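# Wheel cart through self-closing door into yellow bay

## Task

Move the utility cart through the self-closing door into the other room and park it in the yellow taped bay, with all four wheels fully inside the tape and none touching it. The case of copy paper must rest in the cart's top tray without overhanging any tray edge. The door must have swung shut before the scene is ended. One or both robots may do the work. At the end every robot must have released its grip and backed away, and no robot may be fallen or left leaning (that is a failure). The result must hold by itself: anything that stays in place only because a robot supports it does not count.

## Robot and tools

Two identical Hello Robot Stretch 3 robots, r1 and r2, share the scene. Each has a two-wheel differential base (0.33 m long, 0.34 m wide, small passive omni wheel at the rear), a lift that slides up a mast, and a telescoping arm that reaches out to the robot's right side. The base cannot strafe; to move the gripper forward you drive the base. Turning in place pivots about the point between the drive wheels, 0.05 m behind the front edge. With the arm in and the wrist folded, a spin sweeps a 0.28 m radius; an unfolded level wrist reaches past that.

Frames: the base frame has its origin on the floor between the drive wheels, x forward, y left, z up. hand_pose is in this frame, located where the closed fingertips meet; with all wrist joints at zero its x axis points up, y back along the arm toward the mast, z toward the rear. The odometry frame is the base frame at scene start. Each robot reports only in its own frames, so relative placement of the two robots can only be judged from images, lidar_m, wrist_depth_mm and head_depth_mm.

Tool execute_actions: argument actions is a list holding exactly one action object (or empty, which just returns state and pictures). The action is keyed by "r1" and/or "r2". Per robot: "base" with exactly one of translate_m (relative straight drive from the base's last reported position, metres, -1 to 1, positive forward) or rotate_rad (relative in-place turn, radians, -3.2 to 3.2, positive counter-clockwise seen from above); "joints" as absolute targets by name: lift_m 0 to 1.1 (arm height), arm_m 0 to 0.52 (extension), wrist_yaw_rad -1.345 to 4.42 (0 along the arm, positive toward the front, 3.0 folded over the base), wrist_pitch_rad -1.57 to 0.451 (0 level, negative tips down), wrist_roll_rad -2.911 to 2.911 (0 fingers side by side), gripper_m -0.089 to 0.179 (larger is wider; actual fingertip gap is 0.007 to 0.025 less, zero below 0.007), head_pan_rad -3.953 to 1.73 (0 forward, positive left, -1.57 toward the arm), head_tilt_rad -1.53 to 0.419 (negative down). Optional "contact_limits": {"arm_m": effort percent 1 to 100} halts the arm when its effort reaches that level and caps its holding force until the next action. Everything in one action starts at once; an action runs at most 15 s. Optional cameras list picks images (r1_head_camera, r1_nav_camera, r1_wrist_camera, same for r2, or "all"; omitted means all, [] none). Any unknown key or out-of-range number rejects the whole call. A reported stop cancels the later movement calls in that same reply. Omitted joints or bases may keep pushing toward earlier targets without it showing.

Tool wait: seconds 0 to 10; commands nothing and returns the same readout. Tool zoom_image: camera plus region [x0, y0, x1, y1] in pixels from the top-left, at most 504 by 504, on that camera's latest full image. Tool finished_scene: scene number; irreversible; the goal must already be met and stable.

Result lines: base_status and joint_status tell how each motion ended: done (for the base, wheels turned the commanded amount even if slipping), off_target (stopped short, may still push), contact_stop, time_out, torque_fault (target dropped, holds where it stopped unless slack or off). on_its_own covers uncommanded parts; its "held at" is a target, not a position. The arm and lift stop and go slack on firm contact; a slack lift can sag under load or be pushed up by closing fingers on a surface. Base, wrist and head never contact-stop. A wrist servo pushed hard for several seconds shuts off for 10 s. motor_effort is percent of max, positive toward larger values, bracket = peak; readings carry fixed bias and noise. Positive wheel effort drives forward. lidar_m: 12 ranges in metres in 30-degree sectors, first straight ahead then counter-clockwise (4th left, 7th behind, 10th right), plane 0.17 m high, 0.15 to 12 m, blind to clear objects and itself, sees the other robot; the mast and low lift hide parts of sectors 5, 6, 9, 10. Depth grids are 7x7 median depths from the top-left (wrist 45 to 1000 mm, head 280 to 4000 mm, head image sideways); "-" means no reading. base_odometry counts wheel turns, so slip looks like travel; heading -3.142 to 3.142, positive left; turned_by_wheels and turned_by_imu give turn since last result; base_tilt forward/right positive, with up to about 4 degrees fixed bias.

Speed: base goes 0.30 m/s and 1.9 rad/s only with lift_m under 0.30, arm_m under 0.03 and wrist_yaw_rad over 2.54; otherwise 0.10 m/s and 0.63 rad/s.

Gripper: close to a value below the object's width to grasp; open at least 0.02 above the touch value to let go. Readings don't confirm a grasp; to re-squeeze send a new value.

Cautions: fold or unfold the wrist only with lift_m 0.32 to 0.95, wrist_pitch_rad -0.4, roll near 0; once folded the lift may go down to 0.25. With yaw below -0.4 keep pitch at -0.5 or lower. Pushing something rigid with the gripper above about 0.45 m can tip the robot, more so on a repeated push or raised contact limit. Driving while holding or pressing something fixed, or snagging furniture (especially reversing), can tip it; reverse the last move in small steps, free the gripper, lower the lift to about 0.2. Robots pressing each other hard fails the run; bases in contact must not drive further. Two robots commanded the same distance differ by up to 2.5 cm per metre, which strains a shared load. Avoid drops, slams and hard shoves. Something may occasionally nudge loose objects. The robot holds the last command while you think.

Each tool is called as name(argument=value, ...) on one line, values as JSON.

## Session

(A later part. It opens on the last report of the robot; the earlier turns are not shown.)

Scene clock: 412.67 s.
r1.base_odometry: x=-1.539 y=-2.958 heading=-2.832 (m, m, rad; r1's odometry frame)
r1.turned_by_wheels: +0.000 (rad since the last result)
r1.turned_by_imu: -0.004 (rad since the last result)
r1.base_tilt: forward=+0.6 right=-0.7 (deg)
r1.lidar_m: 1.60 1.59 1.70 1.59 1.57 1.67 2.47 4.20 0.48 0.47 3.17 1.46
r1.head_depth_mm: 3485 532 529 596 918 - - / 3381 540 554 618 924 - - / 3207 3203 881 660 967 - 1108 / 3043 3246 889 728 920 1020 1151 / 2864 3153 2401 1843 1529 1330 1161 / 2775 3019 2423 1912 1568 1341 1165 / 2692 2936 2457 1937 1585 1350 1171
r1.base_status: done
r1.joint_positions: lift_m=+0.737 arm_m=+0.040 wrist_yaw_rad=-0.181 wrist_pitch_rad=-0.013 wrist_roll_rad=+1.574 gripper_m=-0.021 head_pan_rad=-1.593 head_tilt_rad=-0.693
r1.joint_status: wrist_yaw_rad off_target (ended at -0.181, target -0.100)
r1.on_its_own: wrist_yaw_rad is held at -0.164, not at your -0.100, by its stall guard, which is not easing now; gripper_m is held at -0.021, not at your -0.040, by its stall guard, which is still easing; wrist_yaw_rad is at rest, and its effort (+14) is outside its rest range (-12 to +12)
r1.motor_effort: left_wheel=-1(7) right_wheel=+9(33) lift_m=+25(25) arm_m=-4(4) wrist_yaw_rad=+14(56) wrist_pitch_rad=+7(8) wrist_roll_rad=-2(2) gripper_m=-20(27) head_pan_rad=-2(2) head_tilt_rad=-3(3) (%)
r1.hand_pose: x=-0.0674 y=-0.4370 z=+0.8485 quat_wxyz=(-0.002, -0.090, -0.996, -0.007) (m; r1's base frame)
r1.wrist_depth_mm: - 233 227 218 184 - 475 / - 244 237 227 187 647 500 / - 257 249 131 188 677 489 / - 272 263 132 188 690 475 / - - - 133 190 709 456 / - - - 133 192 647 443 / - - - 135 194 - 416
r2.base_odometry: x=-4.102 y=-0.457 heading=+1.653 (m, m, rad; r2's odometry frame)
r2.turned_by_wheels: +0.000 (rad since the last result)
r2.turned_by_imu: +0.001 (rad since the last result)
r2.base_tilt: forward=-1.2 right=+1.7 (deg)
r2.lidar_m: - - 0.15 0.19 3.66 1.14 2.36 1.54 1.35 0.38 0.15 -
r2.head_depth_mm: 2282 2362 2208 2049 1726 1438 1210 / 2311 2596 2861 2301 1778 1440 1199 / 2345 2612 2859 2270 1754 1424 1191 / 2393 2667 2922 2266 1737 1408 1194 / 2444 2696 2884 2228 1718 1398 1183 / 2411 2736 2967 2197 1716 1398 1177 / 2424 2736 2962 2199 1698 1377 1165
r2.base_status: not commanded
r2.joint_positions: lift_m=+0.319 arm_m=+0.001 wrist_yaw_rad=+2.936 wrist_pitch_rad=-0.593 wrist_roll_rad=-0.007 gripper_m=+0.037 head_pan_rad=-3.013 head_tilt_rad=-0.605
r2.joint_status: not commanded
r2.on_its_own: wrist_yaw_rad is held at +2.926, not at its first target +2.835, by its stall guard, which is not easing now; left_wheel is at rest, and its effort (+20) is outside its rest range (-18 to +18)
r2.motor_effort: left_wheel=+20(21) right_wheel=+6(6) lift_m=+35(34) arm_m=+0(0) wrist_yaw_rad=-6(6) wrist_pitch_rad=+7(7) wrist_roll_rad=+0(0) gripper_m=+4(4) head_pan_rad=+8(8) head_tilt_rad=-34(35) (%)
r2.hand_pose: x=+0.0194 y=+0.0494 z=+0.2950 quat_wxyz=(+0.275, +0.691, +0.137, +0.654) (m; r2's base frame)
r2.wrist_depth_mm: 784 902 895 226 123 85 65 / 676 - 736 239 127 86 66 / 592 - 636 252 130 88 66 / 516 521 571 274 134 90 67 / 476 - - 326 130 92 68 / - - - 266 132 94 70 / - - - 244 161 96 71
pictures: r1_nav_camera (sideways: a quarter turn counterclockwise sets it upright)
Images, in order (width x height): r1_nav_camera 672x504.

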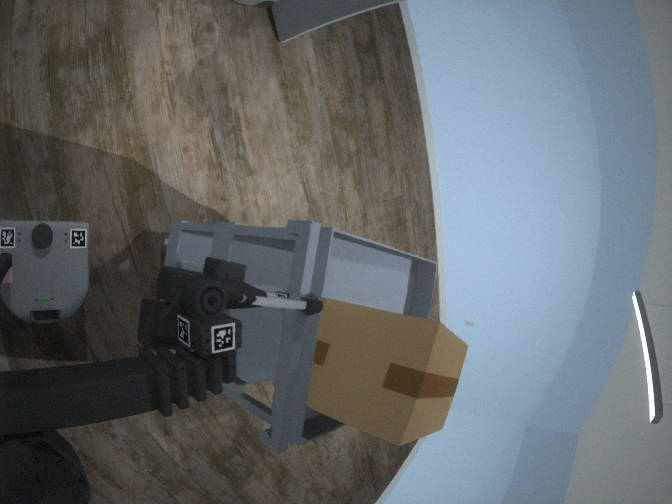

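Works.

execute_actions(actions=[{"r1":{"base":{"rotate_rad":-0.35},"joints":{"wrist_yaw_rad":0.4,"gripper_m":-0.035}}}], cameras=[])

execute_actions(actions=[{"r1":{"base":{"translate_m":0.4},"joints":{"wrist_yaw_rad":0.0,"gripper_m":-0.04}}}], cameras=["r1_nav_camera"])

Scene clock: 420.73 s.
r1.base_odometry: x=-1.539 y=-2.958 heading=+3.102 (m, m, rad; r1's odometry frame)
r1.turned_by_wheels: -0.349 (rad since the last result)
r1.turned_by_imu: -0.352 (rad since the last result)
r1.base_tilt: forward=+0.7 right=-0.8 (deg)
r1.lidar_m: 1.55 1.59 1.59 1.80 1.56 1.56 1.82 3.15 0.52 0.46 0.46 1.47
r1.head_depth_mm: 3954 3119 2304 645 1485 1360 - / - 2862 577 621 933 962 1099 / - 548 539 607 961 - 1099 / 3917 554 540 608 944 - 1134 / 3541 565 541 624 927 903 1116 / 3285 3374 874 740 596 890 1157 / 3057 3184 951 722 573 1344 1171
r1.base_status: done
r1.joint_positions: lift_m=+0.737 arm_m=+0.040 wrist_yaw_rad=+0.434 wrist_pitch_rad=-0.014 wrist_roll_rad=+1.574 gripper_m=-0.031 head_pan_rad=-1.593 head_tilt_rad=-0.693
r1.joint_status: wrist_yaw_rad off_target (ended at +0.434, target +0.400); gripper_m off_target (ended at -0.031, target -0.035)
r1.on_its_own: wrist_yaw_rad is at rest, and its effort (-27) is outside its rest range (-12 to +12)
r1.motor_effort: left_wheel=+7(9) right_wheel=-18(30) lift_m=+25(26) arm_m=-3(11) wrist_yaw_rad=-27(59) wrist_pitch_rad=+8(9) wrist_roll_rad=-2(1) gripper_m=-24(84) head_pan_rad=-3(4) head_tilt_rad=-3(3) (%)
r1.hand_pose: x=+0.0863 y=-0.4173 z=+0.8480 quat_wxyz=(+0.000, +0.215, -0.976, -0.008) (m; r1's base frame)
r1.wrist_depth_mm: 218 208 201 103 150 151 513 / - 227 218 108 158 160 496 / - 250 240 113 167 629 486 / - - 268 118 176 653 464 / - - - 124 186 642 454 / - - - 131 194 - 426 / - - - 142 - - 389
r2.base_odometry: x=-4.102 y=-0.457 heading=+1.653 (m, m, rad; r2's odometry frame)
r2.turned_by_wheels: +0.000 (rad since the last result)
r2.turned_by_imu: +0.001 (rad since the last result)
r2.base_tilt: forward=-1.2 right=+1.8 (deg)
r2.lidar_m: - - 0.15 0.19 3.67 1.13 2.36 1.54 1.35 0.38 0.15 -
r2.head_depth_mm: 2283 2374 2192 2032 1725 1439 1206 / 2352 2588 2889 2294 1744 1441 1192 / 2363 2629 2905 2311 1760 1432 1202 / 2370 2687 2894 2251 1733 1409 1186 / 2388 2702 2958 2259 1707 1406 1177 / 2392 2700 2915 2210 1711 1390 1179 / 2460 2805 2923 2202 1697 1373 1166
r2.base_status: not commanded
r2.joint_positions: lift_m=+0.319 arm_m=+0.001 wrist_yaw_rad=+2.936 wrist_pitch_rad=-0.593 wrist_roll_rad=-0.007 gripper_m=+0.037 head_pan_rad=-3.013 head_tilt_rad=-0.605
r2.joint_status: not commanded
r2.on_its_own: wrist_yaw_rad is held at +2.926, not at its first target +2.835, by its stall guard, which is not easing now; left_wheel is at rest, and its effort (+20) is outside its rest range (-18 to +18)
r2.motor_effort: left_wheel=+20(21) right_wheel=+6(6) lift_m=+34(34) arm_m=+0(0) wrist_yaw_rad=-7(7) wrist_pitch_rad=+7(7) wrist_roll_rad=+0(0) gripper_m=+3(4) head_pan_rad=+7(8) head_tilt_rad=-33(34) (%)
r2.hand_pose: x=+0.0194 y=+0.0494 z=+0.2950 quat_wxyz=(+0.275, +0.691, +0.137, +0.654) (m; r2's base frame)
r2.wrist_depth_mm: 791 908 870 227 123 85 65 / 672 - 737 238 126 86 66 / 593 - 632 252 130 88 66 / 521 519 569 273 134 90 67 / 474 - - 325 131 92 68 / - - - 270 132 94 70 / - - - 245 162 96 71
pictures: none
No camera images: the call's "cameras" was empty. Leave "cameras" out to get every camera's image.

Scene clock: 425.87 s.
r1.base_odometry: x=-1.938 y=-2.942 heading=+3.102 (m, m, rad; r1's odometry frame)
r1.turned_by_wheels: +0.000 (rad since the last result)
r1.turned_by_imu: -0.018 (rad since the last result)
r1.base_tilt: forward=+0.7 right=-0.7 (deg)
r1.lidar_m: 1.16 1.30 1.30 1.51 1.84 1.85 2.13 3.63 0.48 0.47 2.91 1.10
r1.head_depth_mm: - 534 528 599 924 881 - / - 540 551 616 929 - - / - 3210 878 688 958 - 1103 / 3643 3301 889 726 921 984 1147 / 3305 3339 2400 1847 1522 1333 1162 / 3031 3183 2435 1911 1579 1342 1163 / 2767 3000 2478 1936 1582 1350 1168
r1.base_status: done
r1.joint_positions: lift_m=+0.737 arm_m=+0.040 wrist_yaw_rad=-0.174 wrist_pitch_rad=-0.016 wrist_roll_rad=+1.574 gripper_m=-0.021 head_pan_rad=-1.593 head_tilt_rad=-0.693
r1.joint_status: wrist_yaw_rad off_target (ended at -0.174, target +0.000); gripper_m off_target (ended at -0.021, target -0.040)
r1.on_its_own: wrist_yaw_rad is held at -0.144, not at your +0.000, by its stall guard, which is still easing; gripper_m is held at -0.022, not at your -0.040, by its stall guard, which is not easing now
r1.motor_effort: left_wheel=-2(16) right_wheel=+7(34) lift_m=+25(25) arm_m=+3(3) wrist_yaw_rad=+24(80) wrist_pitch_rad=+8(9) wrist_roll_rad=-2(1) gripper_m=-20(73) head_pan_rad=-3(4) head_tilt_rad=-3(3) (%)
r1.hand_pose: x=-0.0656 y=-0.4368 z=+0.8476 quat_wxyz=(-0.002, -0.087, -0.996, -0.008) (m; r1's base frame)
r1.wrist_depth_mm: - 229 223 215 181 - 478 / - 240 234 127 182 652 499 / - 254 248 129 185 673 486 / - 270 263 129 188 679 476 / - - - 131 191 704 457 / - - - 133 191 631 449 / - - - 135 196 - 416
r2.base_odometry: x=-4.102 y=-0.457 heading=+1.653 (m, m, rad; r2's odometry frame)
r2.turned_by_wheels: +0.000 (rad since the last result)
r2.turned_by_imu: +0.001 (rad since the last result)
r2.base_tilt: forward=-1.2 right=+1.8 (deg)
r2.lidar_m: - - 0.15 0.19 3.66 1.14 2.36 1.15 1.14 0.38 0.15 -
r2.head_depth_mm: 2267 2350 2195 2042 1717 1438 1203 / 2337 2598 2936 2274 1757 1429 1206 / 2373 2641 2926 2283 1748 1421 1196 / 2363 2678 2886 2253 1734 1425 1187 / 2399 2685 2924 2219 1721 1405 1183 / 2446 2683 2925 2183 1693 1394 1171 / 2448 2767 2920 2171 1544 1380 1165
r2.base_status: not commanded
r2.joint_positions: lift_m=+0.319 arm_m=+0.001 wrist_yaw_rad=+2.936 wrist_pitch_rad=-0.593 wrist_roll_rad=-0.007 gripper_m=+0.037 head_pan_rad=-3.013 head_tilt_rad=-0.605
r2.joint_status: not commanded
r2.on_its_own: wrist_yaw_rad is held at +2.926, not at its first target +2.835, by its stall guard, which is not easing now; left_wheel is at rest, and its effort (+20) is outside its rest range (-18 to +18)
r2.motor_effort: left_wheel=+20(20) right_wheel=+6(5) lift_m=+34(34) arm_m=+0(1) wrist_yaw_rad=-7(6) wrist_pitch_rad=+7(8) wrist_roll_rad=-1(0) gripper_m=+4(4) head_pan_rad=+7(8) head_tilt_rad=-34(35) (%)
r2.hand_pose: x=+0.0194 y=+0.0494 z=+0.2950 quat_wxyz=(+0.275, +0.691, +0.137, +0.654) (m; r2's base frame)
r2.wrist_depth_mm: 784 896 893 227 123 84 65 / 672 - 726 238 126 86 65 / 586 - 637 252 130 88 66 / 520 520 579 274 134 90 67 / 470 - - 328 131 92 69 / - - - 266 132 94 70 / - - - 245 162 96 71
pictures: r1_nav_camera (sideways: a quarter turn counterclockwise sets it upright)
Images, in order (width x height): r1_nav_camera 672x504.

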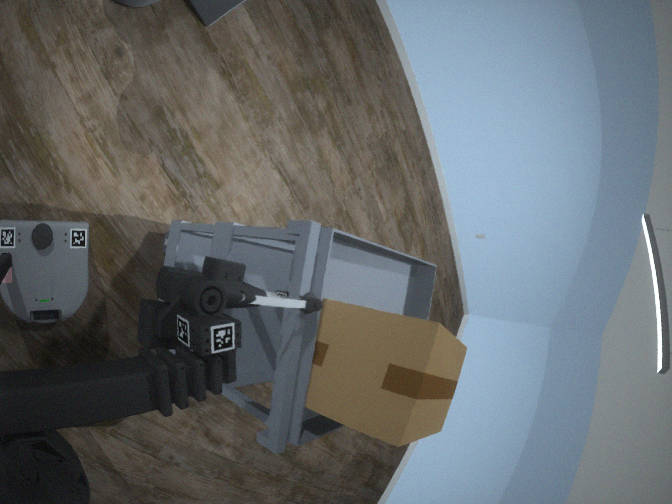

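Repeat; target robot Y≈2.45.

execute_actions(actions=[{"r1":{"base":{"rotate_rad":-0.4},"joints":{"wrist_yaw_rad":0.45,"gripper_m":-0.035}}}], cameras=[])

execute_actions(actions=[{"r1":{"base":{"translate_m":0.48},"joints":{"wrist_yaw_rad":0.0,"gripper_m":-0.04}}}], cameras=["r1_nav_camera"])

execute_actions(actions=[{"r1":{"base":{"rotate_rad":-0.6},"joints":{"wrist_yaw_rad":0.65,"gripper_m":-0.035,"arm_m":0}}}], cameras=[])

execute_actions(actions=[{"r1":{"base":{"rotate_rad":-0.6},"joints":{"wrist_yaw_rad":1.4,"gripper_m":-0.04,"head_pan_rad":-0.3}}}], cameras=["r1_nav_camera"])

Scene clock: 434.67 s.
r1.base_odometry: x=-1.939 y=-2.942 heading=+2.702 (m, m, rad; r1's odometry frame)
r1.turned_by_wheels: -0.399 (rad since the last result)
r1.turned_by_imu: -0.403 (rad since the last result)
r1.base_tilt: forward=+0.7 right=-0.7 (deg)
r1.lidar_m: 1.10 1.20 1.30 1.33 1.64 1.84 1.86 2.30 0.53 0.45 0.45 2.90
r1.head_depth_mm: 3722 3137 2325 1683 1529 1356 - / 3911 3119 2243 636 899 1143 1099 / - 548 542 611 979 - 1104 / - 556 539 612 942 - 1127 / - 564 535 617 609 897 1113 / - 607 546 716 588 870 1143 / - 3379 953 746 561 1320 1163
r1.base_status: done
r1.joint_positions: lift_m=+0.737 arm_m=+0.040 wrist_yaw_rad=+0.491 wrist_pitch_rad=-0.014 wrist_roll_rad=+1.574 gripper_m=-0.029 head_pan_rad=-1.593 head_tilt_rad=-0.693
r1.joint_status: wrist_yaw_rad off_target (ended at +0.491, target +0.450); gripper_m off_target (ended at -0.029, target -0.035)
r1.on_its_own: gripper_m is held at -0.029, not at your -0.035, by its stall guard, which is still easing; right_wheel is at rest, and its effort (-20) is outside its rest range (-18 to +18); wrist_yaw_rad is at rest, and its effort (-32) is outside its rest range (-12 to +12)
r1.motor_effort: left_wheel=+7(9) right_wheel=-20(31) lift_m=+25(25) arm_m=-4(8) wrist_yaw_rad=-32(62) wrist_pitch_rad=+7(9) wrist_roll_rad=-2(1) gripper_m=-5(81) head_pan_rad=-3(2) head_tilt_rad=-3(4) (%)
r1.hand_pose: x=+0.0992 y=-0.4109 z=+0.8482 quat_wxyz=(+0.000, +0.243, -0.970, -0.007) (m; r1's base frame)
r1.wrist_depth_mm: 218 207 200 103 150 151 521 / - 226 220 107 158 159 506 / - 251 242 113 166 621 486 / - - 268 118 175 645 475 / - - - 124 185 635 456 / - - - 131 195 - 425 / - - - 142 - - 391
r2.base_odometry: x=-4.102 y=-0.457 heading=+1.653 (m, m, rad; r2's odometry frame)
r2.turned_by_wheels: +0.000 (rad since the last result)
r2.turned_by_imu: +0.001 (rad since the last result)
r2.base_tilt: forward=-1.1 right=+1.7 (deg)
r2.lidar_m: - - 0.15 0.19 3.68 1.14 2.36 1.15 1.14 0.38 0.15 -
r2.head_depth_mm: 2258 2358 2223 2052 1727 1438 1207 / 2335 2604 2887 2299 1761 1429 1203 / 2357 2611 2924 2251 1745 1428 1194 / 2369 2653 2895 2260 1759 1421 1191 / 2372 2677 2938 2210 1717 1411 1189 / 2436 2692 2914 2206 1713 1398 1174 / 2428 2769 2965 2113 1531 1399 1173
r2.base_status: not commanded
r2.joint_positions: lift_m=+0.319 arm_m=+0.001 wrist_yaw_rad=+2.936 wrist_pitch_rad=-0.593 wrist_roll_rad=-0.007 gripper_m=+0.037 head_pan_rad=-3.013 head_tilt_rad=-0.605
r2.joint_status: not commanded
r2.on_its_own: wrist_yaw_rad is held at +2.926, not at its first target +2.835, by its stall guard, which is not easing now; left_wheel is at rest, and its effort (+20) is outside its rest range (-18 to +18)
r2.motor_effort: left_wheel=+20(20) right_wheel=+5(5) lift_m=+34(34) arm_m=+0(1) wrist_yaw_rad=-7(6) wrist_pitch_rad=+7(7) wrist_roll_rad=-1(0) gripper_m=+4(4) head_pan_rad=+8(8) head_tilt_rad=-35(34) (%)
r2.hand_pose: x=+0.0194 y=+0.0494 z=+0.2950 quat_wxyz=(+0.275, +0.691, +0.137, +0.654) (m; r2's base frame)
r2.wrist_depth_mm: 792 914 898 226 123 85 65 / 675 - 733 238 126 86 66 / 586 - 641 252 131 88 66 / 514 513 577 273 135 90 67 / 469 - - 325 131 91 69 / - - - 267 133 93 70 / - - - 243 162 96 71
pictures: none
No camera images: the call's "cameras" was empty. Leave "cameras" out to get every camera's image.

Scene clock: 440.97 s.
r1.base_odometry: x=-2.373 y=-2.738 heading=+2.702 (m, m, rad; r1's odometry frame)
r1.turned_by_wheels: +0.000 (rad since the last result)
r1.turned_by_imu: -0.035 (rad since the last result)
r1.base_tilt: forward=+0.7 right=-0.7 (deg)
r1.lidar_m: 0.64 0.71 4.06 1.21 1.39 2.29 2.30 2.79 0.47 0.47 2.73 2.46
r1.head_depth_mm: 3804 532 526 596 923 879 - / - 540 555 618 930 - - / - 3252 911 717 957 - - / - 3221 922 701 938 1082 1148 / - 3313 2421 1893 1521 1329 1161 / - 3357 2425 1900 1571 1339 1162 / 3598 3369 2477 1941 1594 1350 1166
r1.base_status: done
r1.joint_positions: lift_m=+0.737 arm_m=+0.040 wrist_yaw_rad=-0.197 wrist_pitch_rad=-0.015 wrist_roll_rad=+1.574 gripper_m=-0.021 head_pan_rad=-1.593 head_tilt_rad=-0.693
r1.joint_status: wrist_yaw_rad off_target (ended at -0.197, target +0.000); gripper_m off_target (ended at -0.021, target -0.040)
r1.on_its_own: wrist_yaw_rad is held at -0.203, not at your +0.000, by its stall guard, which is not easing now; gripper_m is held at -0.022, not at your -0.040, by its stall guard, which is not easing now
r1.motor_effort: left_wheel=+2(16) right_wheel=-4(32) lift_m=+25(25) arm_m=+3(4) wrist_yaw_rad=-4(80) wrist_pitch_rad=+8(9) wrist_roll_rad=-2(2) gripper_m=-20(73) head_pan_rad=-3(3) head_tilt_rad=-3(2) (%)
r1.hand_pose: x=-0.0715 y=-0.4357 z=+0.8478 quat_wxyz=(-0.002, -0.098, -0.995, -0.008) (m; r1's base frame)
r1.wrist_depth_mm: - 227 222 214 178 584 488 / - 239 233 126 183 653 493 / - 254 247 128 185 676 484 / - 271 263 128 187 694 464 / - - - 131 189 691 454 / - - - 132 191 634 445 / - - - 135 195 - 406
r2.base_odometry: x=-4.102 y=-0.457 heading=+1.653 (m, m, rad; r2's odometry frame)
r2.turned_by_wheels: +0.000 (rad since the last result)
r2.turned_by_imu: +0.001 (rad since the last result)
r2.base_tilt: forward=-1.2 right=+1.7 (deg)
r2.lidar_m: - - 0.15 0.19 3.67 1.13 2.36 0.70 0.70 0.38 0.15 -
r2.head_depth_mm: 2278 2363 2216 2036 1731 1455 1216 / 2338 2611 2854 2292 1760 1428 1201 / 2359 2607 2854 2285 1764 1426 1200 / 2396 2662 2903 2240 1744 1404 1188 / 2401 2705 2948 2241 1725 1413 1180 / 2417 2711 2988 2211 1693 1390 1178 / 2436 2776 2947 2185 1687 1164 1116
r2.base_status: not commanded
r2.joint_positions: lift_m=+0.319 arm_m=+0.001 wrist_yaw_rad=+2.936 wrist_pitch_rad=-0.593 wrist_roll_rad=-0.007 gripper_m=+0.037 head_pan_rad=-3.013 head_tilt_rad=-0.605
r2.joint_status: not commanded
r2.on_its_own: wrist_yaw_rad is held at +2.926, not at its first target +2.835, by its stall guard, which is not easing now; left_wheel is at rest, and its effort (+20) is outside its rest range (-18 to +18)
r2.motor_effort: left_wheel=+20(20) right_wheel=+6(6) lift_m=+34(34) arm_m=+0(1) wrist_yaw_rad=-7(6) wrist_pitch_rad=+8(8) wrist_roll_rad=+0(1) gripper_m=+4(4) head_pan_rad=+9(8) head_tilt_rad=-34(34) (%)
r2.hand_pose: x=+0.0194 y=+0.0494 z=+0.2950 quat_wxyz=(+0.275, +0.691, +0.137, +0.654) (m; r2's base frame)
r2.wrist_depth_mm: 801 896 882 227 123 85 65 / 665 - 731 238 126 86 66 / 581 - 658 253 130 88 66 / 513 525 566 271 134 90 68 / 479 - - 328 131 91 69 / - - - 267 132 94 70 / - - - 244 162 96 71
pictures: r1_nav_camera (sideways: a quarter turn counterclockwise sets it upright)
Images, in order (width x height): r1_nav_camera 672x504.

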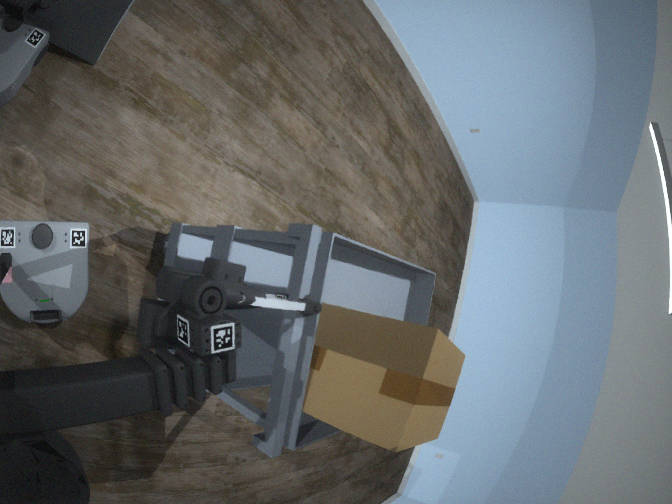

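Scene clock: 443.47 s.
r1.base_odometry: x=-2.373 y=-2.738 heading=+2.103 (m, m, rad; r1's odometry frame)
r1.turned_by_wheels: -0.600 (rad since the last result)
r1.turned_by_imu: -0.532 (rad since the last result)
r1.base_tilt: forward=+0.7 right=-0.7 (deg)
r1.lidar_m: 2.44 0.62 0.70 1.23 1.28 1.39 2.30 2.30 0.49 0.40 0.40 2.73
r1.head_depth_mm: 3874 3130 2311 1833 1514 1299 - / - 3152 2323 653 812 1276 - / - 3194 506 592 915 982 - / - 557 477 563 577 874 - / - 563 469 554 561 872 1085 / 3940 573 470 545 582 837 1027 / 3829 2956 467 703 612 710 1143
r1.base_status: done
r1.joint_positions: lift_m=+0.737 arm_m=+0.000 wrist_yaw_rad=+0.686 wrist_pitch_rad=-0.015 wrist_roll_rad=+1.574 gripper_m=-0.025 head_pan_rad=-1.593 head_tilt_rad=-0.694
r1.joint_status: wrist_yaw_rad off_target (ended at +0.686, target +0.650); gripper_m off_target (ended at -0.025, target -0.035); the others done
r1.on_its_own: gripper_m is held at -0.026, not at your -0.035, by its stall guard, which is still easing; wrist_yaw_rad is at rest, and its effort (-28) is outside its rest range (-12 to +12)
r1.motor_effort: left_wheel=+5(15) right_wheel=-11(63) lift_m=+26(26) arm_m=+1(26) wrist_yaw_rad=-28(85) wrist_pitch_rad=+8(11) wrist_roll_rad=-1(2) gripper_m=-20(81) head_pan_rad=-2(3) head_tilt_rad=-2(3) (%)
r1.hand_pose: x=+0.1406 y=-0.3429 z=+0.8478 quat_wxyz=(+0.001, +0.336, -0.942, -0.008) (m; r1's base frame)
r1.wrist_depth_mm: 210 201 193 92 137 138 516 / - 225 215 98 148 149 501 / - 253 242 104 159 597 484 / - - - 112 172 617 473 / - - - 120 185 - 457 / - - - 129 201 - 407 / - - - 148 249 - 980
r2.base_odometry: x=-4.102 y=-0.457 heading=+1.653 (m, m, rad; r2's odometry frame)
r2.turned_by_wheels: +0.000 (rad since the last result)
r2.turned_by_imu: +0.000 (rad since the last result)
r2.base_tilt: forward=-1.1 right=+1.8 (deg)
r2.lidar_m: - - 0.15 0.19 3.65 1.14 2.35 0.64 0.69 0.38 0.15 -
r2.head_depth_mm: 2292 2364 2208 2041 1727 1433 1200 / 2335 2598 2905 2272 1760 1427 1214 / 2363 2635 2915 2262 1743 1418 1196 / 2418 2647 2858 2244 1740 1404 1187 / 2388 2694 2860 2236 1725 1408 1181 / 2414 2696 2937 2243 1708 1386 1180 / 2443 2763 2958 2173 1685 1156 1087
r2.base_status: not commanded
r2.joint_positions: lift_m=+0.319 arm_m=+0.001 wrist_yaw_rad=+2.936 wrist_pitch_rad=-0.593 wrist_roll_rad=-0.007 gripper_m=+0.037 head_pan_rad=-3.013 head_tilt_rad=-0.605
r2.joint_status: not commanded
r2.on_its_own: wrist_yaw_rad is held at +2.926, not at its first target +2.835, by its stall guard, which is not easing now; left_wheel is at rest, and its effort (+20) is outside its rest range (-18 to +18)
r2.motor_effort: left_wheel=+20(20) right_wheel=+6(6) lift_m=+34(34) arm_m=+0(1) wrist_yaw_rad=-6(6) wrist_pitch_rad=+7(7) wrist_roll_rad=+0(0) gripper_m=+4(4) head_pan_rad=+7(8) head_tilt_rad=-35(35) (%)
r2.hand_pose: x=+0.0194 y=+0.0494 z=+0.2950 quat_wxyz=(+0.275, +0.691, +0.137, +0.654) (m; r2's base frame)
r2.wrist_depth_mm: 809 888 900 226 123 84 65 / 671 - 746 240 126 86 66 / 588 - 645 252 130 88 66 / 511 513 564 274 134 90 67 / 473 - - 327 131 92 69 / - - - 267 132 94 70 / - - - 242 162 96 71
pictures: none
No camera images: the call's "cameras" was empty. Leave "cameras" out to get every camera's image.

Scene clock: 445.43 s.
r1.base_odometry: x=-2.373 y=-2.738 heading=+1.503 (m, m, rad; r1's odometry frame)
r1.turned_by_wheels: -0.599 (rad since the last result)
r1.turned_by_imu: -0.602 (rad since the last result)
r1.base_tilt: forward=+0.7 right=-0.8 (deg)
r1.lidar_m: 0.34 2.44 0.62 0.68 1.08 1.22 1.33 2.30 2.30 0.44 0.33 0.32
r1.head_depth_mm: 3893 3084 894 460 519 472 952 / - 3135 902 714 590 504 913 / - 3198 2121 697 595 533 964 / - 3234 2388 1879 1449 656 1129 / 3933 3285 2400 1898 1571 1331 1162 / 3348 3338 2448 1918 1572 1339 1164 / 2956 3092 2452 1929 1590 1352 1169
r1.base_status: done
r1.joint_positions: lift_m=+0.737 arm_m=+0.000 wrist_yaw_rad=+1.451 wrist_pitch_rad=-0.014 wrist_roll_rad=+1.574 gripper_m=-0.032 head_pan_rad=-0.307 head_tilt_rad=-0.694
r1.joint_status: wrist_yaw_rad off_target (ended at +1.451, target +1.400); gripper_m off_target (ended at -0.032, target -0.040); the others done
r1.on_its_own: gripper_m is held at -0.034, not at your -0.040, by its stall guard, which is still easing; wrist_yaw_rad is at rest, and its effort (-41) is outside its rest range (-12 to +12)
r1.motor_effort: left_wheel=+8(8) right_wheel=-16(22) lift_m=+26(26) arm_m=+1(4) wrist_yaw_rad=-41(67) wrist_pitch_rad=+7(8) wrist_roll_rad=-2(2) gripper_m=-24(84) head_pan_rad=+3(37) head_tilt_rad=-3(3) (%)
r1.hand_pose: x=+0.2327 y=-0.1754 z=+0.8481 quat_wxyz=(+0.004, +0.664, -0.748, -0.006) (m; r1's base frame)
r1.wrist_depth_mm: 203 193 184 81 125 126 498 / 241 219 209 87 136 137 503 / - 254 244 95 151 151 483 / - - - 103 166 576 471 / - - - 114 184 - 433 / - - - 127 204 - 393 / - - - 154 250 265 894
r2.base_odometry: x=-4.102 y=-0.457 heading=+1.653 (m, m, rad; r2's odometry frame)
r2.turned_by_wheels: +0.000 (rad since the last result)
r2.turned_by_imu: +0.000 (rad since the last result)
r2.base_tilt: forward=-1.2 right=+1.8 (deg)
r2.lidar_m: - - 0.15 0.19 3.68 1.14 2.36 0.58 0.70 0.38 0.15 -
r2.head_depth_mm: 2281 2350 2198 2061 1728 1455 1212 / 2353 2598 2865 2274 1765 1431 1201 / 2382 2620 2888 2290 1745 1427 1195 / 2375 2677 2872 2237 1737 1411 1189 / 2388 2680 2925 2214 1727 1411 1187 / 2453 2732 2985 2171 1702 1392 1145 / 2435 2745 2925 2094 1694 1209 1051
r2.base_status: not commanded
r2.joint_positions: lift_m=+0.319 arm_m=+0.001 wrist_yaw_rad=+2.936 wrist_pitch_rad=-0.593 wrist_roll_rad=-0.007 gripper_m=+0.037 head_pan_rad=-3.013 head_tilt_rad=-0.605
r2.joint_status: not commanded
r2.on_its_own: wrist_yaw_rad is held at +2.926, not at its first target +2.835, by its stall guard, which is not easing now; left_wheel is at rest, and its effort (+20) is outside its rest range (-18 to +18)
r2.motor_effort: left_wheel=+20(20) right_wheel=+6(6) lift_m=+34(34) arm_m=+0(1) wrist_yaw_rad=-6(6) wrist_pitch_rad=+8(7) wrist_roll_rad=+0(0) gripper_m=+4(4) head_pan_rad=+7(8) head_tilt_rad=-34(33) (%)
r2.hand_pose: x=+0.0194 y=+0.0494 z=+0.2950 quat_wxyz=(+0.275, +0.691, +0.137, +0.654) (m; r2's base frame)
r2.wrist_depth_mm: 792 910 889 227 123 85 65 / 680 - 735 240 126 86 65 / 590 - 641 251 130 88 67 / 514 515 578 274 134 90 68 / 472 - - 327 131 91 69 / - - - 265 132 94 70 / - - - 245 162 95 71
pictures: r1_nav_camera (sideways: a quarter turn counterclockwise sets it upright)
Images, in order (width x height): r1_nav_camera 672x504.

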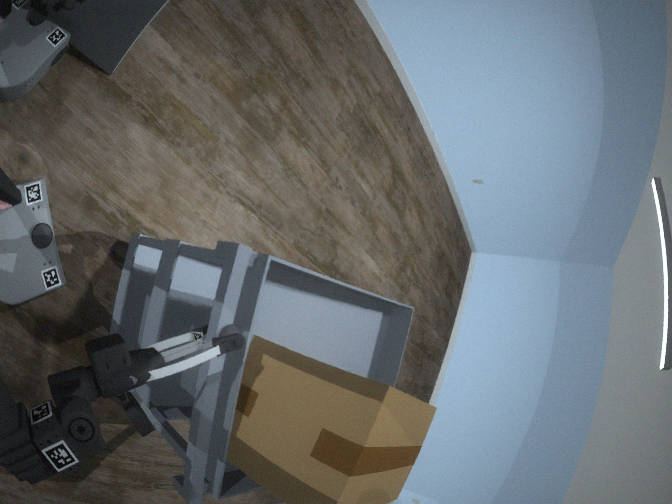

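execute_actions(actions=[{"r1":{"joints":{"gripper_m":0.12}}}], cameras=[])

execute_actions(actions=[{"r1":{"base":{"rotate_rad":-0.77},"joints":{"wrist_yaw_rad":1.65}}}], cameras=["r1_nav_camera"])

Scene clock: 453.23 s.
r1.base_odometry: x=-2.373 y=-2.738 heading=+1.503 (m, m, rad; r1's odometry frame)
r1.turned_by_wheels: +0.000 (rad since the last result)
r1.turned_by_imu: -0.003 (rad since the last result)
r1.base_tilt: forward=+0.7 right=-0.7 (deg)
r1.lidar_m: 0.34 2.44 0.62 0.68 1.08 1.22 1.33 2.30 2.31 0.44 0.33 0.32
r1.head_depth_mm: 3911 3121 886 455 517 477 763 / - 3151 902 713 597 453 937 / - 3192 2122 701 596 534 994 / - 3253 2381 1889 619 630 1130 / 3947 3287 2411 1880 1553 1336 1162 / 3380 3301 2423 1911 1575 1341 1166 / 2939 3071 2457 1946 1584 1349 1171
r1.base_status: not commanded
r1.joint_positions: lift_m=+0.737 arm_m=+0.000 wrist_yaw_rad=+1.471 wrist_pitch_rad=-0.017 wrist_roll_rad=+1.574 gripper_m=+0.120 head_pan_rad=-0.307 head_tilt_rad=-0.694
r1.joint_status: all done
r1.on_its_own: wrist_yaw_rad is held at +1.468, not at your +1.400, by its stall guard, which is not easing now
r1.motor_effort: left_wheel=+2(3) right_wheel=-1(7) lift_m=+26(26) arm_m=+0(1) wrist_yaw_rad=-2(4) wrist_pitch_rad=+9(9) wrist_roll_rad=-1(1) gripper_m=+1(80) head_pan_rad=+4(4) head_tilt_rad=-4(2) (%)
r1.hand_pose: x=+0.2332 y=-0.1703 z=+0.8473 quat_wxyz=(+0.005, +0.671, -0.741, -0.008) (m; r1's base frame)
r1.wrist_depth_mm: 203 193 185 80 125 126 492 / 244 221 210 87 137 137 499 / - 258 244 95 151 154 489 / - - - 105 167 570 477 / - - - 116 187 - 428 / - - - 133 209 - 390 / - - - 158 248 - 327
r2.base_odometry: x=-4.102 y=-0.457 heading=+1.653 (m, m, rad; r2's odometry frame)
r2.turned_by_wheels: +0.000 (rad since the last result)
r2.turned_by_imu: +0.001 (rad since the last result)
r2.base_tilt: forward=-1.2 right=+1.7 (deg)
r2.lidar_m: - - 0.15 0.19 3.65 1.14 2.36 0.58 0.70 0.38 0.15 -
r2.head_depth_mm: 2287 2385 2166 2021 1738 1441 1206 / 2337 2632 2841 2309 1792 1432 1199 / 2361 2634 2952 2258 1760 1417 1204 / 2388 2678 2880 2258 1727 1406 1193 / 2378 2695 2939 2205 1715 1386 1183 / 2450 2747 2920 2220 1717 1387 1150 / 2459 2716 2948 2095 1680 1213 1059
r2.base_status: not commanded
r2.joint_positions: lift_m=+0.319 arm_m=+0.001 wrist_yaw_rad=+2.936 wrist_pitch_rad=-0.593 wrist_roll_rad=-0.007 gripper_m=+0.037 head_pan_rad=-3.013 head_tilt_rad=-0.605
r2.joint_status: not commanded
r2.on_its_own: wrist_yaw_rad is held at +2.926, not at its first target +2.835, by its stall guard, which is not easing now; left_wheel is at rest, and its effort (+20) is outside its rest range (-18 to +18)
r2.motor_effort: left_wheel=+20(20) right_wheel=+6(6) lift_m=+34(35) arm_m=+0(0) wrist_yaw_rad=-7(7) wrist_pitch_rad=+7(7) wrist_roll_rad=+0(0) gripper_m=+4(4) head_pan_rad=+7(8) head_tilt_rad=-34(34) (%)
r2.hand_pose: x=+0.0194 y=+0.0494 z=+0.2950 quat_wxyz=(+0.275, +0.691, +0.137, +0.654) (m; r2's base frame)
r2.wrist_depth_mm: 799 912 877 226 122 85 65 / 681 - 725 238 126 86 65 / 577 - 636 253 130 88 66 / 522 520 569 273 134 90 68 / 470 - - 325 131 92 69 / - - - 266 132 93 70 / - - - 243 162 96 71
pictures: none
No camera images: the call's "cameras" was empty. Leave "cameras" out to get every camera's image.

Scene clock: 455.40 s.
r1.base_odometry: x=-2.373 y=-2.738 heading=+0.733 (m, m, rad; r1's odometry frame)
r1.turned_by_wheels: -0.770 (rad since the last result)
r1.turned_by_imu: -0.772 (rad since the last result)
r1.base_tilt: forward=+0.7 right=-0.7 (deg)
r1.lidar_m: 0.32 0.32 2.53 0.62 0.63 0.70 4.05 1.22 1.65 2.30 2.40 0.36
r1.head_depth_mm: 3464 3126 2305 1849 1442 1294 1148 / - 3172 2352 1849 583 1339 1118 / - 3211 437 517 544 854 1091 / - 589 424 474 533 805 1035 / - 564 415 456 526 519 939 / - 571 415 440 523 475 753 / 3820 582 420 425 584 473 641
r1.base_status: done
r1.joint_positions: lift_m=+0.737 arm_m=+0.000 wrist_yaw_rad=+1.647 wrist_pitch_rad=-0.017 wrist_roll_rad=+1.574 gripper_m=+0.120 head_pan_rad=-0.307 head_tilt_rad=-0.694
r1.joint_status: all done
r1.motor_effort: left_wheel=+3(5) right_wheel=-2(3) lift_m=+26(26) arm_m=+1(1) wrist_yaw_rad=+2(3) wrist_pitch_rad=+10(9) wrist_roll_rad=-1(1) gripper_m=+0(0) head_pan_rad=+4(4) head_tilt_rad=-2(3) (%)
r1.hand_pose: x=+0.2337 y=-0.1253 z=+0.8472 quat_wxyz=(+0.006, +0.734, -0.679, -0.007) (m; r1's base frame)
r1.wrist_depth_mm: - - - - - - - / - - - - 289 - - / - - 395 313 287 - 303 / - 326 316 286 286 727 471 / - 339 330 287 285 704 452 / - - 345 284 284 633 442 / - - 362 282 859 564 430
r2.base_odometry: x=-4.102 y=-0.457 heading=+1.653 (m, m, rad; r2's odometry frame)
r2.turned_by_wheels: +0.000 (rad since the last result)
r2.turned_by_imu: +0.000 (rad since the last result)
r2.base_tilt: forward=-1.2 right=+1.7 (deg)
r2.lidar_m: - - 0.15 0.19 3.67 1.14 2.36 0.71 0.57 0.38 0.15 -
r2.head_depth_mm: 2289 2371 2211 2052 1730 1436 1203 / 2320 2577 2887 2324 1772 1430 1202 / 2354 2638 2853 2278 1735 1426 1202 / 2374 2658 2878 2252 1745 1406 1196 / 2413 2684 2922 2234 1729 1392 1177 / 2417 2691 2946 2217 1705 1382 1129 / 2448 2752 2920 2200 1698 1390 1024
r2.base_status: not commanded
r2.joint_positions: lift_m=+0.319 arm_m=+0.001 wrist_yaw_rad=+2.936 wrist_pitch_rad=-0.593 wrist_roll_rad=-0.007 gripper_m=+0.037 head_pan_rad=-3.013 head_tilt_rad=-0.605
r2.joint_status: not commanded
r2.on_its_own: wrist_yaw_rad is held at +2.926, not at its first target +2.835, by its stall guard, which is not easing now; left_wheel is at rest, and its effort (+20) is outside its rest range (-18 to +18)
r2.motor_effort: left_wheel=+20(20) right_wheel=+6(6) lift_m=+35(34) arm_m=+1(0) wrist_yaw_rad=-6(6) wrist_pitch_rad=+7(7) wrist_roll_rad=+0(1) gripper_m=+4(4) head_pan_rad=+9(7) head_tilt_rad=-34(34) (%)
r2.hand_pose: x=+0.0194 y=+0.0494 z=+0.2950 quat_wxyz=(+0.275, +0.691, +0.137, +0.654) (m; r2's base frame)
r2.wrist_depth_mm: 796 896 894 225 123 85 65 / 672 - 734 238 126 86 66 / 584 - 658 253 130 88 66 / 510 519 573 270 134 90 67 / 472 - - 327 131 91 69 / - - - 265 132 93 70 / - - - 245 161 96 71
pictures: r1_nav_camera (sideways: a quarter turn counterclockwise sets it upright)
Images, in order (width x height): r1_nav_camera 672x504.

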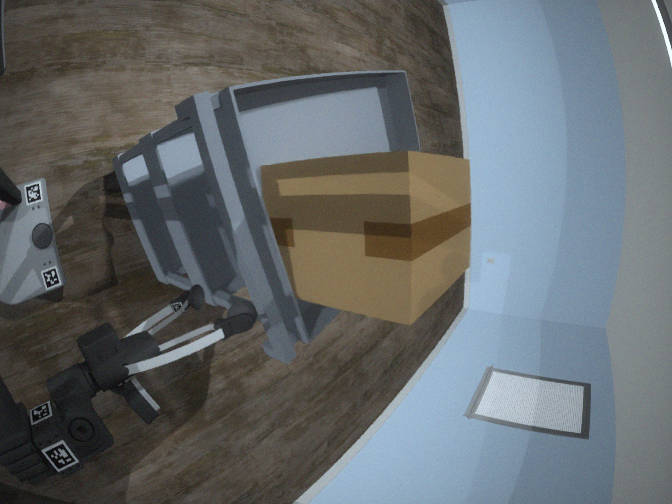

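execute_actions(actions=[{"r1":{"base":{"rotate_rad":0.12}}}], cameras=[])

execute_actions(actions=[{"r1":{"base":{"translate_m":0.075}}}], cameras=[])

execute_actions(actions=[{"r1":{"joints":{"gripper_m":-0.04}}}], cameras=[])

execute_actions(actions=[{"r1":{"base":{"translate_m":-0.7},"joints":{"wrist_yaw_rad":1.57,"head_pan_rad":0.3}}}], cameras=["r1_nav_camera","r2_nav_camera"])

Scene clock: 466.43 s.
r1.base_odometry: x=-2.373 y=-2.738 heading=+0.853 (m, m, rad; r1's odometry frame)
r1.turned_by_wheels: +0.120 (rad since the last result)
r1.turned_by_imu: +0.119 (rad since the last result)
r1.base_tilt: forward=+0.7 right=-0.7 (deg)
r1.lidar_m: 0.32 0.33 2.47 0.62 0.65 0.78 1.22 1.24 1.90 2.30 2.50 0.34
r1.head_depth_mm: - 3121 2309 1828 563 1296 1154 / - 3202 431 510 540 809 1103 / - 549 419 475 534 815 1071 / - 557 421 464 532 790 1002 / - 564 413 455 531 510 781 / 3916 572 415 448 579 478 753 / 3847 3417 908 746 613 470 1108
r1.base_status: done
r1.joint_positions: lift_m=+0.737 arm_m=+0.000 wrist_yaw_rad=+1.648 wrist_pitch_rad=-0.017 wrist_roll_rad=+1.574 gripper_m=+0.120 head_pan_rad=-0.307 head_tilt_rad=-0.694
r1.joint_status: not commanded
r1.motor_effort: left_wheel=+0(3) right_wheel=+3(7) lift_m=+26(26) arm_m=+0(1) wrist_yaw_rad=+1(3) wrist_pitch_rad=+10(9) wrist_roll_rad=-1(1) gripper_m=+0(1) head_pan_rad=+4(4) head_tilt_rad=-3(2) (%)
r1.hand_pose: x=+0.2337 y=-0.1252 z=+0.8472 quat_wxyz=(+0.006, +0.734, -0.679, -0.007) (m; r1's base frame)
r1.wrist_depth_mm: - - - - 248 253 251 / - 305 394 295 252 - 420 / - 298 285 272 256 757 487 / - 317 305 262 264 728 475 / - 340 323 266 265 702 456 / - - 348 269 268 625 443 / - - - 273 274 557 430
r2.base_odometry: x=-4.102 y=-0.457 heading=+1.653 (m, m, rad; r2's odometry frame)
r2.turned_by_wheels: +0.000 (rad since the last result)
r2.turned_by_imu: +0.001 (rad since the last result)
r2.base_tilt: forward=-1.3 right=+1.8 (deg)
r2.lidar_m: - - 0.15 0.19 3.64 1.14 2.37 0.71 0.56 0.38 0.15 -
r2.head_depth_mm: 2290 2347 2207 2042 1723 1438 1202 / 2350 2588 2903 2317 1775 1442 1204 / 2364 2650 2847 2255 1744 1420 1198 / 2400 2647 2911 2248 1727 1410 1188 / 2386 2690 2913 2212 1724 1407 1180 / 2424 2714 2908 2214 1712 1390 1125 / 2441 2785 2916 2214 1700 1384 1022
r2.base_status: not commanded
r2.joint_positions: lift_m=+0.319 arm_m=+0.001 wrist_yaw_rad=+2.936 wrist_pitch_rad=-0.593 wrist_roll_rad=-0.007 gripper_m=+0.037 head_pan_rad=-3.013 head_tilt_rad=-0.605
r2.joint_status: not commanded
r2.on_its_own: wrist_yaw_rad is held at +2.926, not at its first target +2.835, by its stall guard, which is not easing now; left_wheel is at rest, and its effort (+20) is outside its rest range (-18 to +18)
r2.motor_effort: left_wheel=+20(20) right_wheel=+5(6) lift_m=+35(35) arm_m=+0(0) wrist_yaw_rad=-6(6) wrist_pitch_rad=+7(8) wrist_roll_rad=-1(1) gripper_m=+4(4) head_pan_rad=+8(7) head_tilt_rad=-34(34) (%)
r2.hand_pose: x=+0.0194 y=+0.0494 z=+0.2950 quat_wxyz=(+0.275, +0.691, +0.137, +0.654) (m; r2's base frame)
r2.wrist_depth_mm: 793 909 893 226 123 84 65 / 664 - 735 238 126 86 65 / 587 - 631 253 130 88 66 / 517 519 579 273 134 90 67 / 472 - - 326 131 92 69 / - - - 265 132 94 70 / - - - 244 162 96 71
pictures: none
No camera images: the call's "cameras" was empty. Leave "cameras" out to get every camera's image.

Scene clock: 468.13 s.
r1.base_odometry: x=-2.324 y=-2.682 heading=+0.853 (m, m, rad; r1's odometry frame)
r1.turned_by_wheels: +0.000 (rad since the last result)
r1.turned_by_imu: +0.000 (rad since the last result)
r1.base_tilt: forward=+0.7 right=-0.7 (deg)
r1.lidar_m: 0.25 0.25 2.46 0.63 0.64 0.83 1.29 1.32 2.02 2.31 0.38 0.26
r1.head_depth_mm: - 3099 2227 407 546 549 1151 / - 3178 397 380 467 466 955 / - 548 402 371 454 459 757 / - 553 405 363 444 488 695 / 3980 565 410 357 433 500 458 / 3809 3367 415 358 566 517 393 / 3766 3401 880 747 612 519 410
r1.base_status: done
r1.joint_positions: lift_m=+0.737 arm_m=+0.000 wrist_yaw_rad=+1.648 wrist_pitch_rad=-0.017 wrist_roll_rad=+1.574 gripper_m=+0.120 head_pan_rad=-0.307 head_tilt_rad=-0.694
r1.joint_status: not commanded
r1.motor_effort: left_wheel=+0(4) right_wheel=+2(5) lift_m=+26(26) arm_m=+0(1) wrist_yaw_rad=+2(2) wrist_pitch_rad=+9(9) wrist_roll_rad=-1(1) gripper_m=+1(0) head_pan_rad=+3(4) head_tilt_rad=-2(3) (%)
r1.hand_pose: x=+0.2337 y=-0.1252 z=+0.8472 quat_wxyz=(+0.006, +0.734, -0.679, -0.007) (m; r1's base frame)
r1.wrist_depth_mm: - - - - 176 179 188 / 211 206 229 123 179 - - / 224 215 209 125 182 636 483 / 239 229 222 126 183 689 471 / 259 243 236 128 186 705 452 / - 262 254 130 189 625 442 / - - 273 132 192 562 427
r2.base_odometry: x=-4.102 y=-0.457 heading=+1.653 (m, m, rad; r2's odometry frame)
r2.turned_by_wheels: +0.000 (rad since the last result)
r2.turned_by_imu: +0.000 (rad since the last result)
r2.base_tilt: forward=-1.1 right=+1.7 (deg)
r2.lidar_m: - - 0.15 0.19 3.66 1.14 2.36 2.91 0.61 0.38 0.15 -
r2.head_depth_mm: 2278 2357 2207 2045 1712 1443 1205 / 2373 2610 2898 2305 1750 1429 1204 / 2349 2607 2884 2282 1737 1418 1194 / 2394 2646 2893 2259 1734 1410 1187 / 2381 2683 2946 2268 1712 1403 1181 / 2425 2712 2939 2186 1717 1390 1180 / 2460 2766 2964 2186 1699 1386 1065
r2.base_status: not commanded
r2.joint_positions: lift_m=+0.319 arm_m=+0.001 wrist_yaw_rad=+2.936 wrist_pitch_rad=-0.593 wrist_roll_rad=-0.007 gripper_m=+0.037 head_pan_rad=-3.013 head_tilt_rad=-0.605
r2.joint_status: not commanded
r2.on_its_own: wrist_yaw_rad is held at +2.926, not at its first target +2.835, by its stall guard, which is not easing now; left_wheel is at rest, and its effort (+21) is outside its rest range (-18 to +18)
r2.motor_effort: left_wheel=+21(20) right_wheel=+6(6) lift_m=+35(34) arm_m=+0(0) wrist_yaw_rad=-6(6) wrist_pitch_rad=+7(7) wrist_roll_rad=-1(0) gripper_m=+4(3) head_pan_rad=+8(8) head_tilt_rad=-34(35) (%)
r2.hand_pose: x=+0.0194 y=+0.0494 z=+0.2950 quat_wxyz=(+0.275, +0.691, +0.137, +0.654) (m; r2's base frame)
r2.wrist_depth_mm: 800 892 887 226 123 85 65 / 670 - 741 239 126 86 65 / 586 - 635 254 130 88 66 / 515 518 565 273 134 90 67 / 466 - - 324 131 92 69 / - - - 268 131 94 70 / - - - 243 163 96 71
pictures: none
No camera images: the call's "cameras" was empty. Leave "cameras" out to get every camera's image.

Scene clock: 470.23 s.
r1.base_odometry: x=-2.324 y=-2.681 heading=+0.853 (m, m, rad; r1's odometry frame)
r1.turned_by_wheels: +0.000 (rad since the last result)
r1.turned_by_imu: +0.000 (rad since the last result)
r1.base_tilt: forward=+0.7 right=-0.7 (deg)
r1.lidar_m: 0.24 0.25 2.46 0.63 0.64 0.83 1.29 1.31 2.02 2.31 0.38 0.26
r1.head_depth_mm: - 3126 2239 395 528 540 1153 / - 3165 397 375 464 471 1006 / - 548 402 367 450 459 755 / - 555 406 359 440 491 664 / 3891 564 410 355 429 501 450 / 3801 3375 415 354 567 517 410 / 3776 3390 877 743 612 520 410
r1.base_status: not commanded
r1.joint_positions: lift_m=+0.737 arm_m=+0.000 wrist_yaw_rad=+1.645 wrist_pitch_rad=-0.014 wrist_roll_rad=+1.574 gripper_m=-0.039 head_pan_rad=-0.307 head_tilt_rad=-0.694
r1.joint_status: all done
r1.motor_effort: left_wheel=-1(2) right_wheel=-3(8) lift_m=+26(26) arm_m=+1(0) wrist_yaw_rad=+4(4) wrist_pitch_rad=+8(9) wrist_roll_rad=-2(1) gripper_m=-29(100) head_pan_rad=+4(5) head_tilt_rad=-3(3) (%)
r1.hand_pose: x=+0.2338 y=-0.1258 z=+0.8480 quat_wxyz=(+0.005, +0.733, -0.680, -0.006) (m; r1's base frame)
r1.wrist_depth_mm: - - - - 174 173 188 / 209 205 225 120 176 - - / 220 214 207 122 178 636 481 / 235 226 220 123 180 681 475 / 254 241 233 124 183 661 463 / - 260 248 126 184 683 445 / - 277 271 129 188 608 434
r2.base_odometry: x=-4.102 y=-0.457 heading=+1.653 (m, m, rad; r2's odometry frame)
r2.turned_by_wheels: +0.000 (rad since the last result)
r2.turned_by_imu: +0.000 (rad since the last result)
r2.base_tilt: forward=-1.2 right=+1.8 (deg)
r2.lidar_m: - - 0.15 0.19 3.68 1.14 2.37 2.91 0.61 0.38 0.15 -
r2.head_depth_mm: 2306 2361 2198 2049 1743 1447 1200 / 2344 2608 2885 2304 1774 1434 1202 / 2370 2636 2863 2293 1748 1423 1195 / 2393 2663 2874 2227 1744 1409 1194 / 2396 2661 2953 2197 1707 1409 1175 / 2414 2753 2924 2211 1707 1393 1179 / 2438 2727 2956 2191 1700 1388 1070
r2.base_status: not commanded
r2.joint_positions: lift_m=+0.319 arm_m=+0.001 wrist_yaw_rad=+2.936 wrist_pitch_rad=-0.593 wrist_roll_rad=-0.007 gripper_m=+0.037 head_pan_rad=-3.013 head_tilt_rad=-0.605
r2.joint_status: not commanded
r2.on_its_own: wrist_yaw_rad is held at +2.926, not at its first target +2.835, by its stall guard, which is not easing now; left_wheel is at rest, and its effort (+20) is outside its rest range (-18 to +18)
r2.motor_effort: left_wheel=+20(20) right_wheel=+6(6) lift_m=+34(34) arm_m=+0(0) wrist_yaw_rad=-6(6) wrist_pitch_rad=+7(8) wrist_roll_rad=+0(0) gripper_m=+3(4) head_pan_rad=+8(8) head_tilt_rad=-34(34) (%)
r2.hand_pose: x=+0.0194 y=+0.0494 z=+0.2950 quat_wxyz=(+0.275, +0.691, +0.137, +0.654) (m; r2's base frame)
r2.wrist_depth_mm: 791 913 889 227 123 85 65 / 678 - 734 240 126 86 65 / 580 - 636 252 130 88 66 / 516 524 571 272 134 90 67 / 474 - - 326 131 92 69 / - - - 267 131 94 70 / - - - 243 162 95 71
pictures: none
No camera images: the call's "cameras" was empty. Leave "cameras" out to get every camera's image.

Scene clock: 478.37 s.
r1.base_odometry: x=-2.784 y=-3.209 heading=+0.853 (m, m, rad; r1's odometry frame)
r1.turned_by_wheels: +0.000 (rad since the last result)
r1.turned_by_imu: -0.002 (rad since the last result)
r1.base_tilt: forward=+0.7 right=-0.7 (deg)
r1.lidar_m: 0.23 3.18 0.57 0.51 0.68 3.48 3.44 0.63 0.88 2.22 0.36 0.25
r1.head_depth_mm: - 3113 844 708 587 493 416 / - 3188 863 713 589 503 434 / - 3223 2340 1751 594 498 401 / - 3209 2387 1879 1555 1323 1134 / - 3290 2421 1896 1566 1330 1163 / 3705 3367 2435 1911 1573 1342 1042 / 3201 3236 2472 1929 1553 1233 1027
r1.base_status: done
r1.joint_positions: lift_m=+0.737 arm_m=+0.000 wrist_yaw_rad=+1.327 wrist_pitch_rad=-0.014 wrist_roll_rad=+1.574 gripper_m=-0.017 head_pan_rad=+0.293 head_tilt_rad=-0.694
r1.joint_status: wrist_yaw_rad off_target (ended at +1.327, target +1.570); the others done
r1.on_its_own: wrist_yaw_rad is held at +1.331, not at your +1.570, by its stall guard, which is not easing now; gripper_m is held at -0.018, not at your -0.040, by its stall guard, which is not easing now
r1.motor_effort: left_wheel=+0(5) right_wheel=-2(26) lift_m=+26(26) arm_m=-2(1) wrist_yaw_rad=+3(36) wrist_pitch_rad=+8(8) wrist_roll_rad=-2(1) gripper_m=-20(29) head_pan_rad=+3(35) head_tilt_rad=-3(2) (%)
r1.hand_pose: x=+0.2270 y=-0.2068 z=+0.8481 quat_wxyz=(+0.003, +0.616, -0.788, -0.007) (m; r1's base frame)
r1.wrist_depth_mm: - - - - 208 - - / - - - - 217 228 226 / 234 231 228 147 208 - - / 237 233 229 141 200 - 450 / 237 235 230 136 194 705 457 / 239 236 232 129 186 670 446 / 239 236 233 125 181 645 434
r2.base_odometry: x=-4.102 y=-0.457 heading=+1.653 (m, m, rad; r2's odometry frame)
r2.turned_by_wheels: +0.000 (rad since the last result)
r2.turned_by_imu: +0.001 (rad since the last result)
r2.base_tilt: forward=-1.1 right=+1.8 (deg)
r2.lidar_m: - - 0.15 0.19 3.67 0.48 0.52 0.52 0.61 0.38 0.15 -
r2.head_depth_mm: 422 2302 2102 506 567 1395 1183 / 480 2587 2860 2118 1750 761 1004 / 2357 2652 2883 2022 1733 1250 1045 / 2401 2667 2905 2108 1737 1417 1164 / 2371 2675 2917 872 1572 1333 1135 / 2419 2615 746 780 670 912 1100 / 2442 2621 648 748 719 901 1091
r2.base_status: not commanded
r2.joint_positions: lift_m=+0.319 arm_m=+0.001 wrist_yaw_rad=+2.936 wrist_pitch_rad=-0.593 wrist_roll_rad=-0.007 gripper_m=+0.037 head_pan_rad=-3.013 head_tilt_rad=-0.605
r2.joint_status: not commanded
r2.on_its_own: wrist_yaw_rad is held at +2.926, not at its first target +2.835, by its stall guard, which is not easing now; left_wheel is at rest, and its effort (+20) is outside its rest range (-18 to +18)
r2.motor_effort: left_wheel=+20(20) right_wheel=+6(6) lift_m=+34(34) arm_m=+0(0) wrist_yaw_rad=-6(5) wrist_pitch_rad=+7(8) wrist_roll_rad=-1(1) gripper_m=+5(4) head_pan_rad=+8(8) head_tilt_rad=-34(34) (%)
r2.hand_pose: x=+0.0194 y=+0.0494 z=+0.2950 quat_wxyz=(+0.275, +0.691, +0.137, +0.654) (m; r2's base frame)
r2.wrist_depth_mm: 787 898 883 225 123 85 65 / 666 - 734 239 127 86 65 / 593 - 631 253 130 88 66 / 517 521 569 273 134 90 68 / 465 - - 328 131 92 69 / - - - 267 132 94 70 / - - - 245 161 95 71
pictures: r1_nav_camera (sideways: a quarter turn counterclockwise sets it upright), r2_nav_camera (sideways: a quarter turn counterclockwise sets it upright)
Images, in order (width x height): r1_nav_camera 672x504, r2_nav_camera 672x504.

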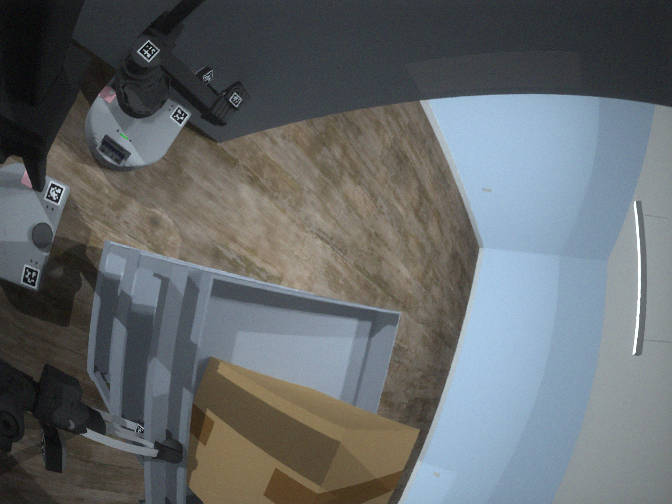

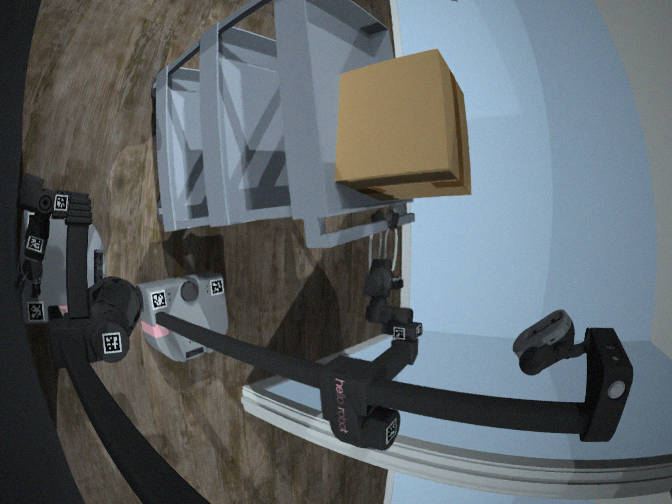

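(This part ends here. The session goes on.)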